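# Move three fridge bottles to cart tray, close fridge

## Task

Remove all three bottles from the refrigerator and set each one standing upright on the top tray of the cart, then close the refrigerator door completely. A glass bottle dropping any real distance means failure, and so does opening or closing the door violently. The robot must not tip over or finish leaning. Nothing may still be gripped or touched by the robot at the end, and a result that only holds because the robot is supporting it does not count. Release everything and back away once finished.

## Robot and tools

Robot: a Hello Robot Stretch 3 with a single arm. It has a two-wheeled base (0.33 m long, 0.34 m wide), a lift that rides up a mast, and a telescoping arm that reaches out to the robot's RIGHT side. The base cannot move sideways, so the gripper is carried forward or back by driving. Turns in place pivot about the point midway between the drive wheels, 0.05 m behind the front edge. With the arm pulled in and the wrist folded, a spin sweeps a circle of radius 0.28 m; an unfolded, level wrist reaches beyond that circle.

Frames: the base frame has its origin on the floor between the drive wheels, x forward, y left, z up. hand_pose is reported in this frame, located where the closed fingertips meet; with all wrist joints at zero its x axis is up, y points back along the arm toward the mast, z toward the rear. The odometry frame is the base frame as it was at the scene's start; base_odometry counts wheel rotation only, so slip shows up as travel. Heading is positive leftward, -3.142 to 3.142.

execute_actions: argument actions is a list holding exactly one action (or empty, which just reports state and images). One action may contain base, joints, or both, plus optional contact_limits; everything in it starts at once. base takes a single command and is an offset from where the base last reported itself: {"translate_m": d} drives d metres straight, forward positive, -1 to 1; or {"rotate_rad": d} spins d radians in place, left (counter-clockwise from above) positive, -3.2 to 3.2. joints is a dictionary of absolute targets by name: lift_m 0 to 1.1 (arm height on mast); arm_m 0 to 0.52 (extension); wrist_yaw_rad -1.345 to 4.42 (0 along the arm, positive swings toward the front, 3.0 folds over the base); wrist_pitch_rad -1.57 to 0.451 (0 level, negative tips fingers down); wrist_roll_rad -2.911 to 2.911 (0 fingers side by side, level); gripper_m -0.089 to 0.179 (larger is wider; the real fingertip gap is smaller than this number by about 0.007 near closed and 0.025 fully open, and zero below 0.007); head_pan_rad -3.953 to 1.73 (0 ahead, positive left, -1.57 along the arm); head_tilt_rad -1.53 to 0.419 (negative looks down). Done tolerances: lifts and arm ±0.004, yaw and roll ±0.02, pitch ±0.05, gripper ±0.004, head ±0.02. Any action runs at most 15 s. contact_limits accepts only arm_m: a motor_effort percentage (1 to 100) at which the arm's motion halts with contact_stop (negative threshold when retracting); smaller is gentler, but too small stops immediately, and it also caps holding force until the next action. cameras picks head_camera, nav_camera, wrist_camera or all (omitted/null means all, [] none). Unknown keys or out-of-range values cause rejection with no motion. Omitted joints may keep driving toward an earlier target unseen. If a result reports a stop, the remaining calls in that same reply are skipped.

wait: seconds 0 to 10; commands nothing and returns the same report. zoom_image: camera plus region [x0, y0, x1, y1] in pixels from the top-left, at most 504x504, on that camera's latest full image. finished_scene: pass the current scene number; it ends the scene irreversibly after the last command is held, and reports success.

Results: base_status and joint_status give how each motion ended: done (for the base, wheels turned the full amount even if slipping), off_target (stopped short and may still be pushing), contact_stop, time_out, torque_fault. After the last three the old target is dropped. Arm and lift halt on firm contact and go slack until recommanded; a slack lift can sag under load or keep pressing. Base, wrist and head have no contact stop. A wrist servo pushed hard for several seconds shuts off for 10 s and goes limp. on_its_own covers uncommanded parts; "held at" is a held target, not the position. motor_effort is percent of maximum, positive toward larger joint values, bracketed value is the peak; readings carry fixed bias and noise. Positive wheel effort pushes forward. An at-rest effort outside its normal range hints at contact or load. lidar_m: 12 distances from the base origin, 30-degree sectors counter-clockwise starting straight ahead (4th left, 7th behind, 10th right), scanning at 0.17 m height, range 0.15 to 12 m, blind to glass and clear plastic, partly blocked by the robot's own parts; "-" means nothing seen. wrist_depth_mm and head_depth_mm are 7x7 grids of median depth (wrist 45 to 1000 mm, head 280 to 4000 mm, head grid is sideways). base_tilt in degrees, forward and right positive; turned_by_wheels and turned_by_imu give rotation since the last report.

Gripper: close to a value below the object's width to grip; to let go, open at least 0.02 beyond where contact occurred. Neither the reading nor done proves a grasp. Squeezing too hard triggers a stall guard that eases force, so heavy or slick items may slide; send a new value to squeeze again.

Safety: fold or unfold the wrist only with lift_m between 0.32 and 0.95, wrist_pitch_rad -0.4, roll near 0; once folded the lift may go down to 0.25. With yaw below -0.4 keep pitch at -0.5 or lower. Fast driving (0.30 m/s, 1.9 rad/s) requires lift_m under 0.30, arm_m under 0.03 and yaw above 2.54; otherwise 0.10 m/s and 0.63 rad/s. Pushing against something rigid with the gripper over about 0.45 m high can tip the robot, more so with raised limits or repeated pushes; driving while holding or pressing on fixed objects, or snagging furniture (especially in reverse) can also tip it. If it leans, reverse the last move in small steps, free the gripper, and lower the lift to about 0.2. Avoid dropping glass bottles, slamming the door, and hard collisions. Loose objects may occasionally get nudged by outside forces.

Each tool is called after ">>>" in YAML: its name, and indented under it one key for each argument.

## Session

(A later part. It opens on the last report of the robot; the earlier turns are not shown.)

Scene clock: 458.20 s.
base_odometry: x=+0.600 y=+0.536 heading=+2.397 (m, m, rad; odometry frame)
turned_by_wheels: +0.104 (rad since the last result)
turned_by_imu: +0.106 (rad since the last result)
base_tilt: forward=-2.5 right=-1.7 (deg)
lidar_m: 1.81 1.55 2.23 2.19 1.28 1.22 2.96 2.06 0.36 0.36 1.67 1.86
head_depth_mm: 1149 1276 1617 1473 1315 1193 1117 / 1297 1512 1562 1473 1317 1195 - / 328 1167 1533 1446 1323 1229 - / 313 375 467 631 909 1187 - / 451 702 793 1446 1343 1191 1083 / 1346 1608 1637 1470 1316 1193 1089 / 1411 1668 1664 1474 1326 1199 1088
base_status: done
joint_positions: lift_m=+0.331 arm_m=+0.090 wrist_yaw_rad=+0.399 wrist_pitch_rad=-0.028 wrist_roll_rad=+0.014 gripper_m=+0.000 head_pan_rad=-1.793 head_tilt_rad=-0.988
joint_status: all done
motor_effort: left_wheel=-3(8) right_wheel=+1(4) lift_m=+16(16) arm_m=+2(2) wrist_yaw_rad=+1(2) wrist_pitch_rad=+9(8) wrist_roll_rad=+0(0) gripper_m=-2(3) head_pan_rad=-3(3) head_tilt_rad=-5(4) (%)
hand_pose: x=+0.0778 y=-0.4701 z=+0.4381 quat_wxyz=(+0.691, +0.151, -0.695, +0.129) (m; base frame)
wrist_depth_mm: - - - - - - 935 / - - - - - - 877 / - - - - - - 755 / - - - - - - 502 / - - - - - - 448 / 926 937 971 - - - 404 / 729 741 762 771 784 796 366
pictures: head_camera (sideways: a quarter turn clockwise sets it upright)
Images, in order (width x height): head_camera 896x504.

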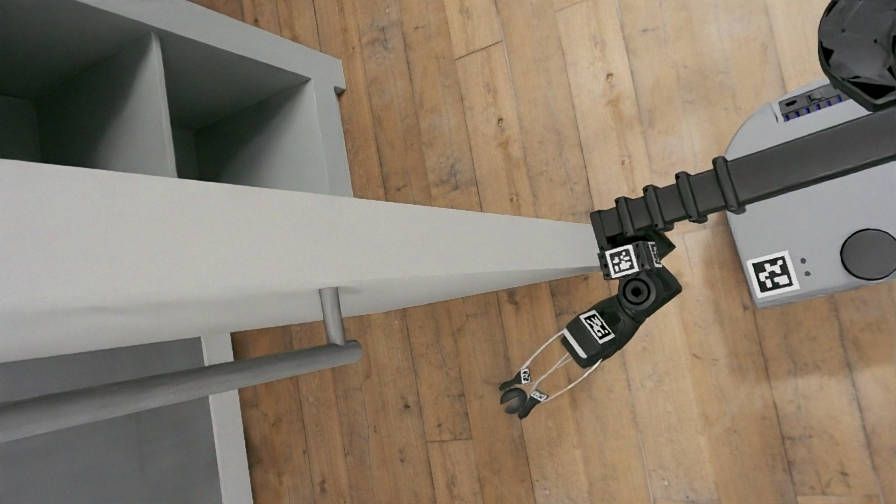

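>>> execute_actions:
  actions:
    - {"base": {"translate_m": -0.40}, "joints": {"wrist_yaw_rad": 0.1, "arm_m": 0.10, "head_pan_rad": -1.57, "head_tilt_rad": -0.9}}
  cameras: ["head_camera"]

Scene clock: 469.60 s.
base_odometry: x=+0.894 y=+0.265 heading=+2.396 (m, m, rad; odometry frame)
turned_by_wheels: +0.000 (rad since the last result)
turned_by_imu: -0.002 (rad since the last result)
base_tilt: forward=-2.5 right=-1.7 (deg)
lidar_m: 2.22 1.93 2.27 2.24 0.94 1.21 2.56 2.02 0.53 0.55 0.96 2.26
head_depth_mm: 454 1572 1788 1551 1371 1213 1097 / 459 535 654 1467 1368 1217 1124 / 495 572 693 858 1166 1258 - / 551 648 787 1001 1320 1179 1126 / 606 726 903 1202 1371 1217 1092 / 673 822 1062 1510 1364 1218 1095 / 758 1002 1799 1568 1367 1220 1095
base_status: done
joint_positions: lift_m=+0.331 arm_m=+0.100 wrist_yaw_rad=+0.101 wrist_pitch_rad=-0.028 wrist_roll_rad=+0.014 gripper_m=+0.000 head_pan_rad=-1.577 head_tilt_rad=-0.902
joint_status: all done
motor_effort: left_wheel=-2(9) right_wheel=+1(15) lift_m=+16(16) arm_m=+2(3) wrist_yaw_rad=-1(23) wrist_pitch_rad=+8(9) wrist_roll_rad=+0(0) gripper_m=-2(3) head_pan_rad=+2(17) head_tilt_rad=+1(12) (%)
hand_pose: x=+0.0044 y=-0.4988 z=+0.4383 quat_wxyz=(+0.702, +0.046, -0.710, +0.025) (m; base frame)
wrist_depth_mm: - - 544 359 265 210 174 / - - 580 366 270 214 176 / - - 596 376 276 217 178 / - - 624 385 281 220 182 / - - 651 - 276 223 184 / 940 938 899 - 269 228 186 / 739 734 660 429 313 232 189
pictures: head_camera (sideways: a quarter turn clockwise sets it upright)
Images, in order (width x height): head_camera 896x504.

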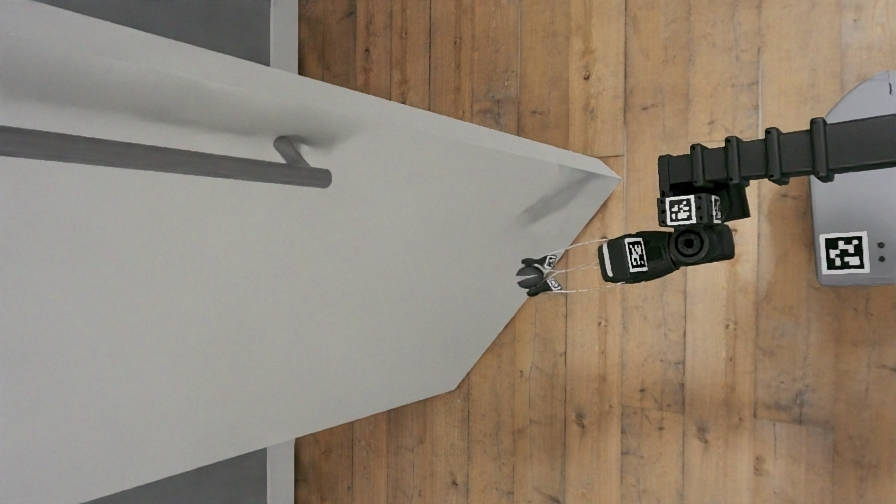

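>>> execute_actions:
  actions: []
  cameras: ["head_camera"]

Scene clock: 471.30 s.
base_odometry: x=+0.894 y=+0.265 heading=+2.396 (m, m, rad; odometry frame)
turned_by_wheels: +0.000 (rad since the last result)
turned_by_imu: +0.000 (rad since the last result)
base_tilt: forward=-2.5 right=-1.7 (deg)
lidar_m: 2.22 1.93 2.27 2.23 0.95 1.21 2.56 2.01 0.63 0.66 0.96 2.26
head_depth_mm: 523 626 1770 1555 1363 1214 1097 / 550 627 762 1034 1342 1218 1127 / 592 690 825 1024 1300 1267 - / 629 741 899 1143 1366 1179 1130 / 674 799 989 1289 1369 1219 1095 / 722 871 1098 1507 1372 1217 1100 / 777 1513 1810 1562 1368 1214 1099
base_status: done
joint_positions: lift_m=+0.331 arm_m=+0.100 wrist_yaw_rad=+0.101 wrist_pitch_rad=-0.028 wrist_roll_rad=+0.014 gripper_m=+0.000 head_pan_rad=-1.577 head_tilt_rad=-0.902
joint_status: all done
motor_effort: left_wheel=-2(9) right_wheel=+0(15) lift_m=+16(16) arm_m=+2(3) wrist_yaw_rad=-2(23) wrist_pitch_rad=+9(9) wrist_roll_rad=+0(0) gripper_m=-2(3) head_pan_rad=+2(17) head_tilt_rad=+0(12) (%)
hand_pose: x=+0.0044 y=-0.4988 z=+0.4383 quat_wxyz=(+0.702, +0.046, -0.710, +0.025) (m; base frame)
wrist_depth_mm: - - 560 422 339 282 243 / - - 585 434 348 289 247 / - - 611 448 356 295 252 / - - 635 462 366 301 256 / - - 664 - 365 305 259 / 954 942 920 - 362 313 264 / 737 734 697 518 410 318 270
pictures: head_camera (sideways: a quarter turn clockwise sets it upright)
Images, in order (width x height): head_camera 896x504.

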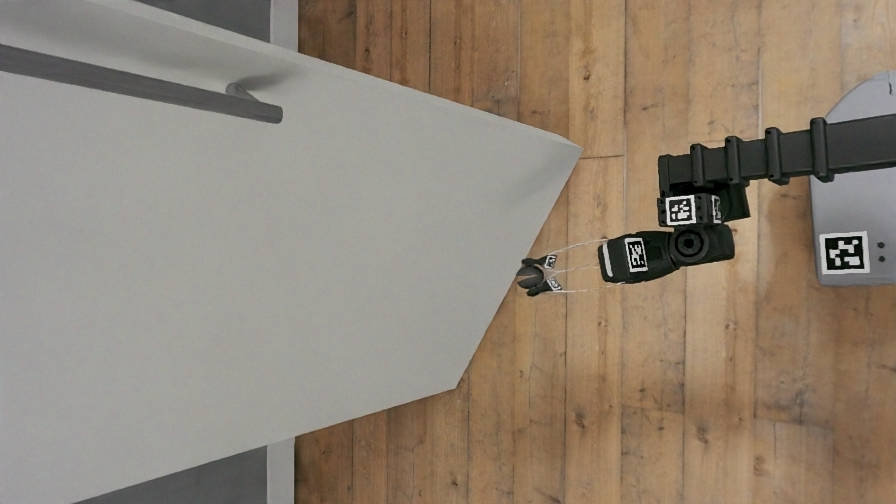

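>>> execute_actions:
  actions:
    - {"base": {"translate_m": -0.2}, "joints": {"wrist_yaw_rad": -0.05, "arm_m": 0.19}}
  cameras: ["head_camera"]

Scene clock: 476.23 s.
base_odometry: x=+1.041 y=+0.129 heading=+2.396 (m, m, rad; odometry frame)
turned_by_wheels: +0.000 (rad since the last result)
turned_by_imu: -0.001 (rad since the last result)
base_tilt: forward=-2.6 right=-1.7 (deg)
lidar_m: 2.42 2.12 2.29 1.04 0.95 2.39 2.36 1.99 1.54 0.89 0.95 2.36
head_depth_mm: 1362 1586 1765 1563 1363 1212 1098 / 1360 1592 1779 1556 1364 1211 1127 / 786 972 1723 1539 1393 1208 - / 786 922 1121 1416 1401 1213 1127 / 787 925 1123 1419 1368 1217 1099 / 790 926 1124 1428 1365 1216 1097 / 790 928 1124 1474 1372 1217 1096
base_status: done
joint_positions: lift_m=+0.331 arm_m=+0.190 wrist_yaw_rad=-0.049 wrist_pitch_rad=-0.028 wrist_roll_rad=+0.014 gripper_m=+0.000 head_pan_rad=-1.577 head_tilt_rad=-0.902
joint_status: all done
motor_effort: left_wheel=-2(9) right_wheel=+1(1) lift_m=+16(16) arm_m=+2(2) wrist_yaw_rad=-1(2) wrist_pitch_rad=+8(8) wrist_roll_rad=+0(0) gripper_m=-2(3) head_pan_rad=+2(2) head_tilt_rad=+0(0) (%)
hand_pose: x=-0.0340 y=-0.5898 z=+0.4383 quat_wxyz=(+0.702, -0.008, -0.712, -0.027) (m; base frame)
wrist_depth_mm: 449 432 428 418 412 989 945 / 466 456 444 433 419 - 972 / 479 468 458 446 442 - - / 501 494 477 464 454 - - / 522 508 494 - - - - / 548 533 516 - 997 - - / 572 555 540 521 516 793 794
pictures: head_camera (sideways: a quarter turn clockwise sets it upright)
Images, in order (width x height): head_camera 896x504.

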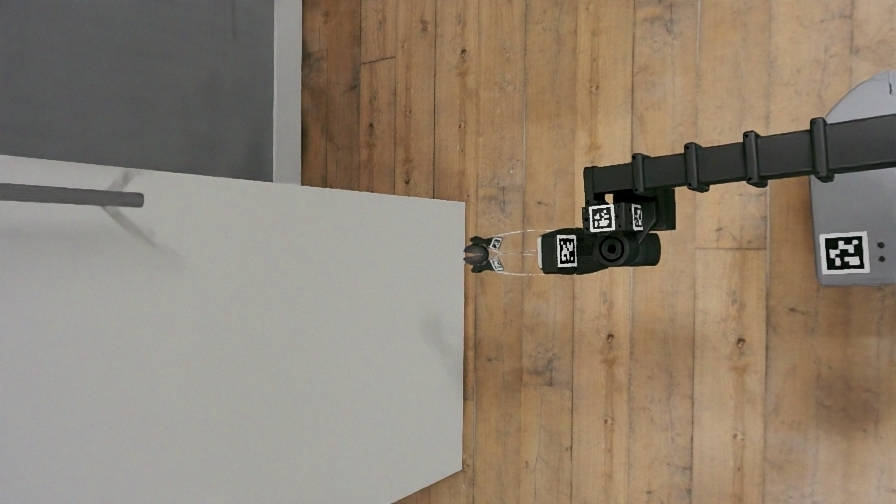

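>>> execute_actions:
  actions:
    - {"joints": {"head_pan_rad": 1.5, "head_tilt_rad": -0.4, "arm_m": 0.05}}
  cameras: ["head_camera", "nav_camera"]

Scene clock: 482.37 s.
base_odometry: x=+1.041 y=+0.129 heading=+2.396 (m, m, rad; odometry frame)
turned_by_wheels: +0.000 (rad since the last result)
turned_by_imu: +0.000 (rad since the last result)
base_tilt: forward=-2.5 right=-1.7 (deg)
lidar_m: 2.43 2.13 2.28 1.04 0.95 2.40 2.35 2.00 1.55 0.89 0.95 2.36
head_depth_mm: 1885 2034 2225 2415 2065 1609 1320 / 1877 2037 2195 2411 2069 1613 1324 / 1898 2040 2198 2421 2089 1621 1330 / 1882 2033 2221 2414 2084 1633 1334 / 1868 2034 2179 2401 2103 1630 1337 / 1867 2003 2172 2335 1602 1539 1339 / 1850 1995 2159 1255 1356 1366 1245
base_status: not commanded
joint_positions: lift_m=+0.331 arm_m=+0.050 wrist_yaw_rad=-0.050 wrist_pitch_rad=-0.027 wrist_roll_rad=+0.014 gripper_m=+0.000 head_pan_rad=+1.493 head_tilt_rad=-0.409
joint_status: all done
motor_effort: left_wheel=-3(3) right_wheel=+1(1) lift_m=+16(16) arm_m=-3(4) wrist_yaw_rad=+0(1) wrist_pitch_rad=+8(8) wrist_roll_rad=+0(0) gripper_m=-3(3) head_pan_rad=+2(29) head_tilt_rad=+3(21) (%)
hand_pose: x=-0.0342 y=-0.4505 z=+0.4384 quat_wxyz=(+0.702, -0.008, -0.712, -0.027) (m; base frame)
wrist_depth_mm: - 586 556 549 550 - - / - 600 585 575 572 - - / - 615 611 587 - - - / - 640 623 612 - - - / - 680 644 - - - - / 931 689 685 - - - - / 731 724 693 694 740 781 799
pictures: head_camera (sideways: a quarter turn clockwise sets it upright), nav_camera (sideways: a quarter turn counterclockwise sets it upright)
Images, in order (width x height): head_camera 896x504, nav_camera 672x504.

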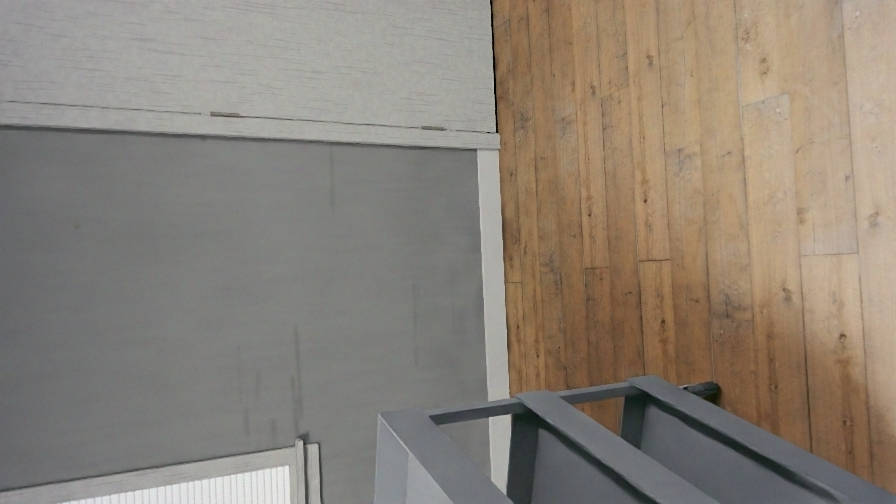

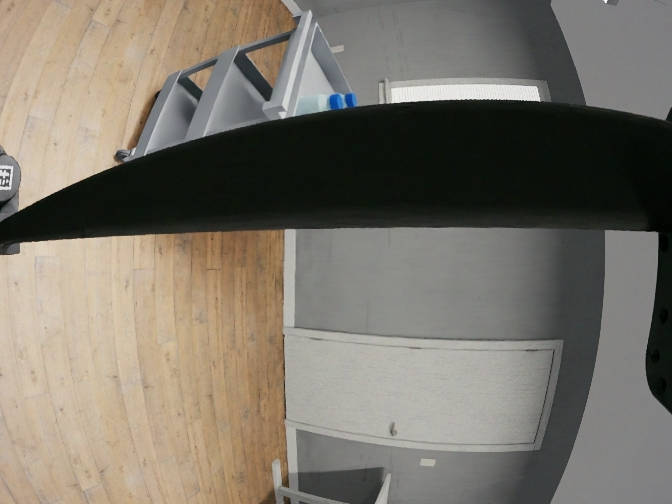

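>>> execute_actions:
  actions:
    - {"joints": {"head_pan_rad": 1.73}}
  cameras: ["head_camera"]

Scene clock: 484.57 s.
base_odometry: x=+1.041 y=+0.129 heading=+2.396 (m, m, rad; odometry frame)
turned_by_wheels: +0.000 (rad since the last result)
turned_by_imu: +0.000 (rad since the last result)
base_tilt: forward=-2.4 right=-1.7 (deg)
lidar_m: 2.42 2.13 2.29 1.04 0.94 2.40 2.36 2.00 1.55 0.89 0.95 2.36
head_depth_mm: 1807 1971 2121 2290 2058 1603 1317 / 1840 1978 2156 2336 2061 1616 1326 / 1876 2014 2192 2414 2067 1622 1323 / 1898 2061 2214 2405 1936 1576 1327 / 1922 2084 2254 1319 1407 1490 1334 / 1961 2133 2259 1152 1298 1123 1234 / 1997 2181 2313 1124 895 - -
base_status: not commanded
joint_positions: lift_m=+0.331 arm_m=+0.050 wrist_yaw_rad=-0.050 wrist_pitch_rad=-0.027 wrist_roll_rad=+0.014 gripper_m=+0.000 head_pan_rad=+1.723 head_tilt_rad=-0.409
joint_status: all done
motor_effort: left_wheel=-2(2) right_wheel=+1(1) lift_m=+16(16) arm_m=-4(3) wrist_yaw_rad=-1(1) wrist_pitch_rad=+9(9) wrist_roll_rad=+0(0) gripper_m=-3(2) head_pan_rad=+2(16) head_tilt_rad=+2(3) (%)
hand_pose: x=-0.0342 y=-0.4505 z=+0.4384 quat_wxyz=(+0.702, -0.008, -0.712, -0.027) (m; base frame)
wrist_depth_mm: - 575 569 552 546 - - / - 602 586 571 566 - - / - 621 602 586 - - - / - 650 621 613 - - - / - 673 649 - - - - / 898 689 673 - - - - / 726 704 702 693 752 798 802
pictures: head_camera (sideways: a quarter turn clockwise sets it upright)
Images, in order (width x height): head_camera 896x504.

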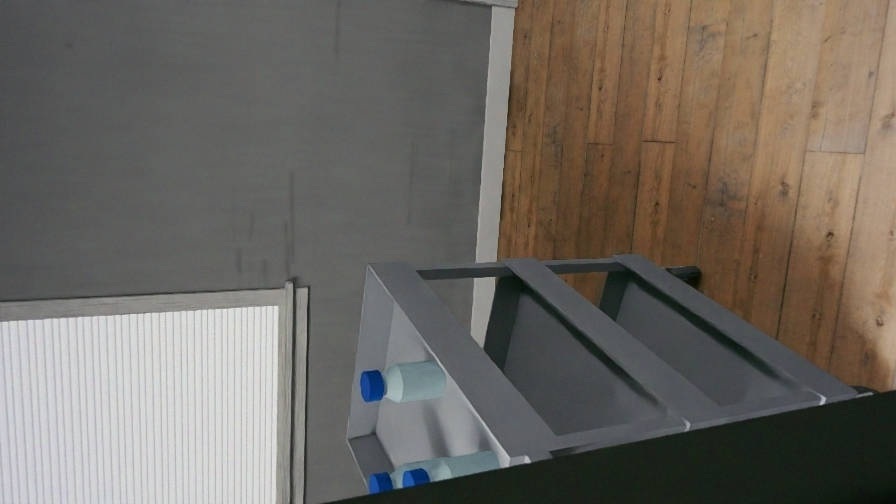

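All three bottles are upright in the tray and the door is closed.

>>> finished_scene:
  scene: 1

The scene is finished: the task was done.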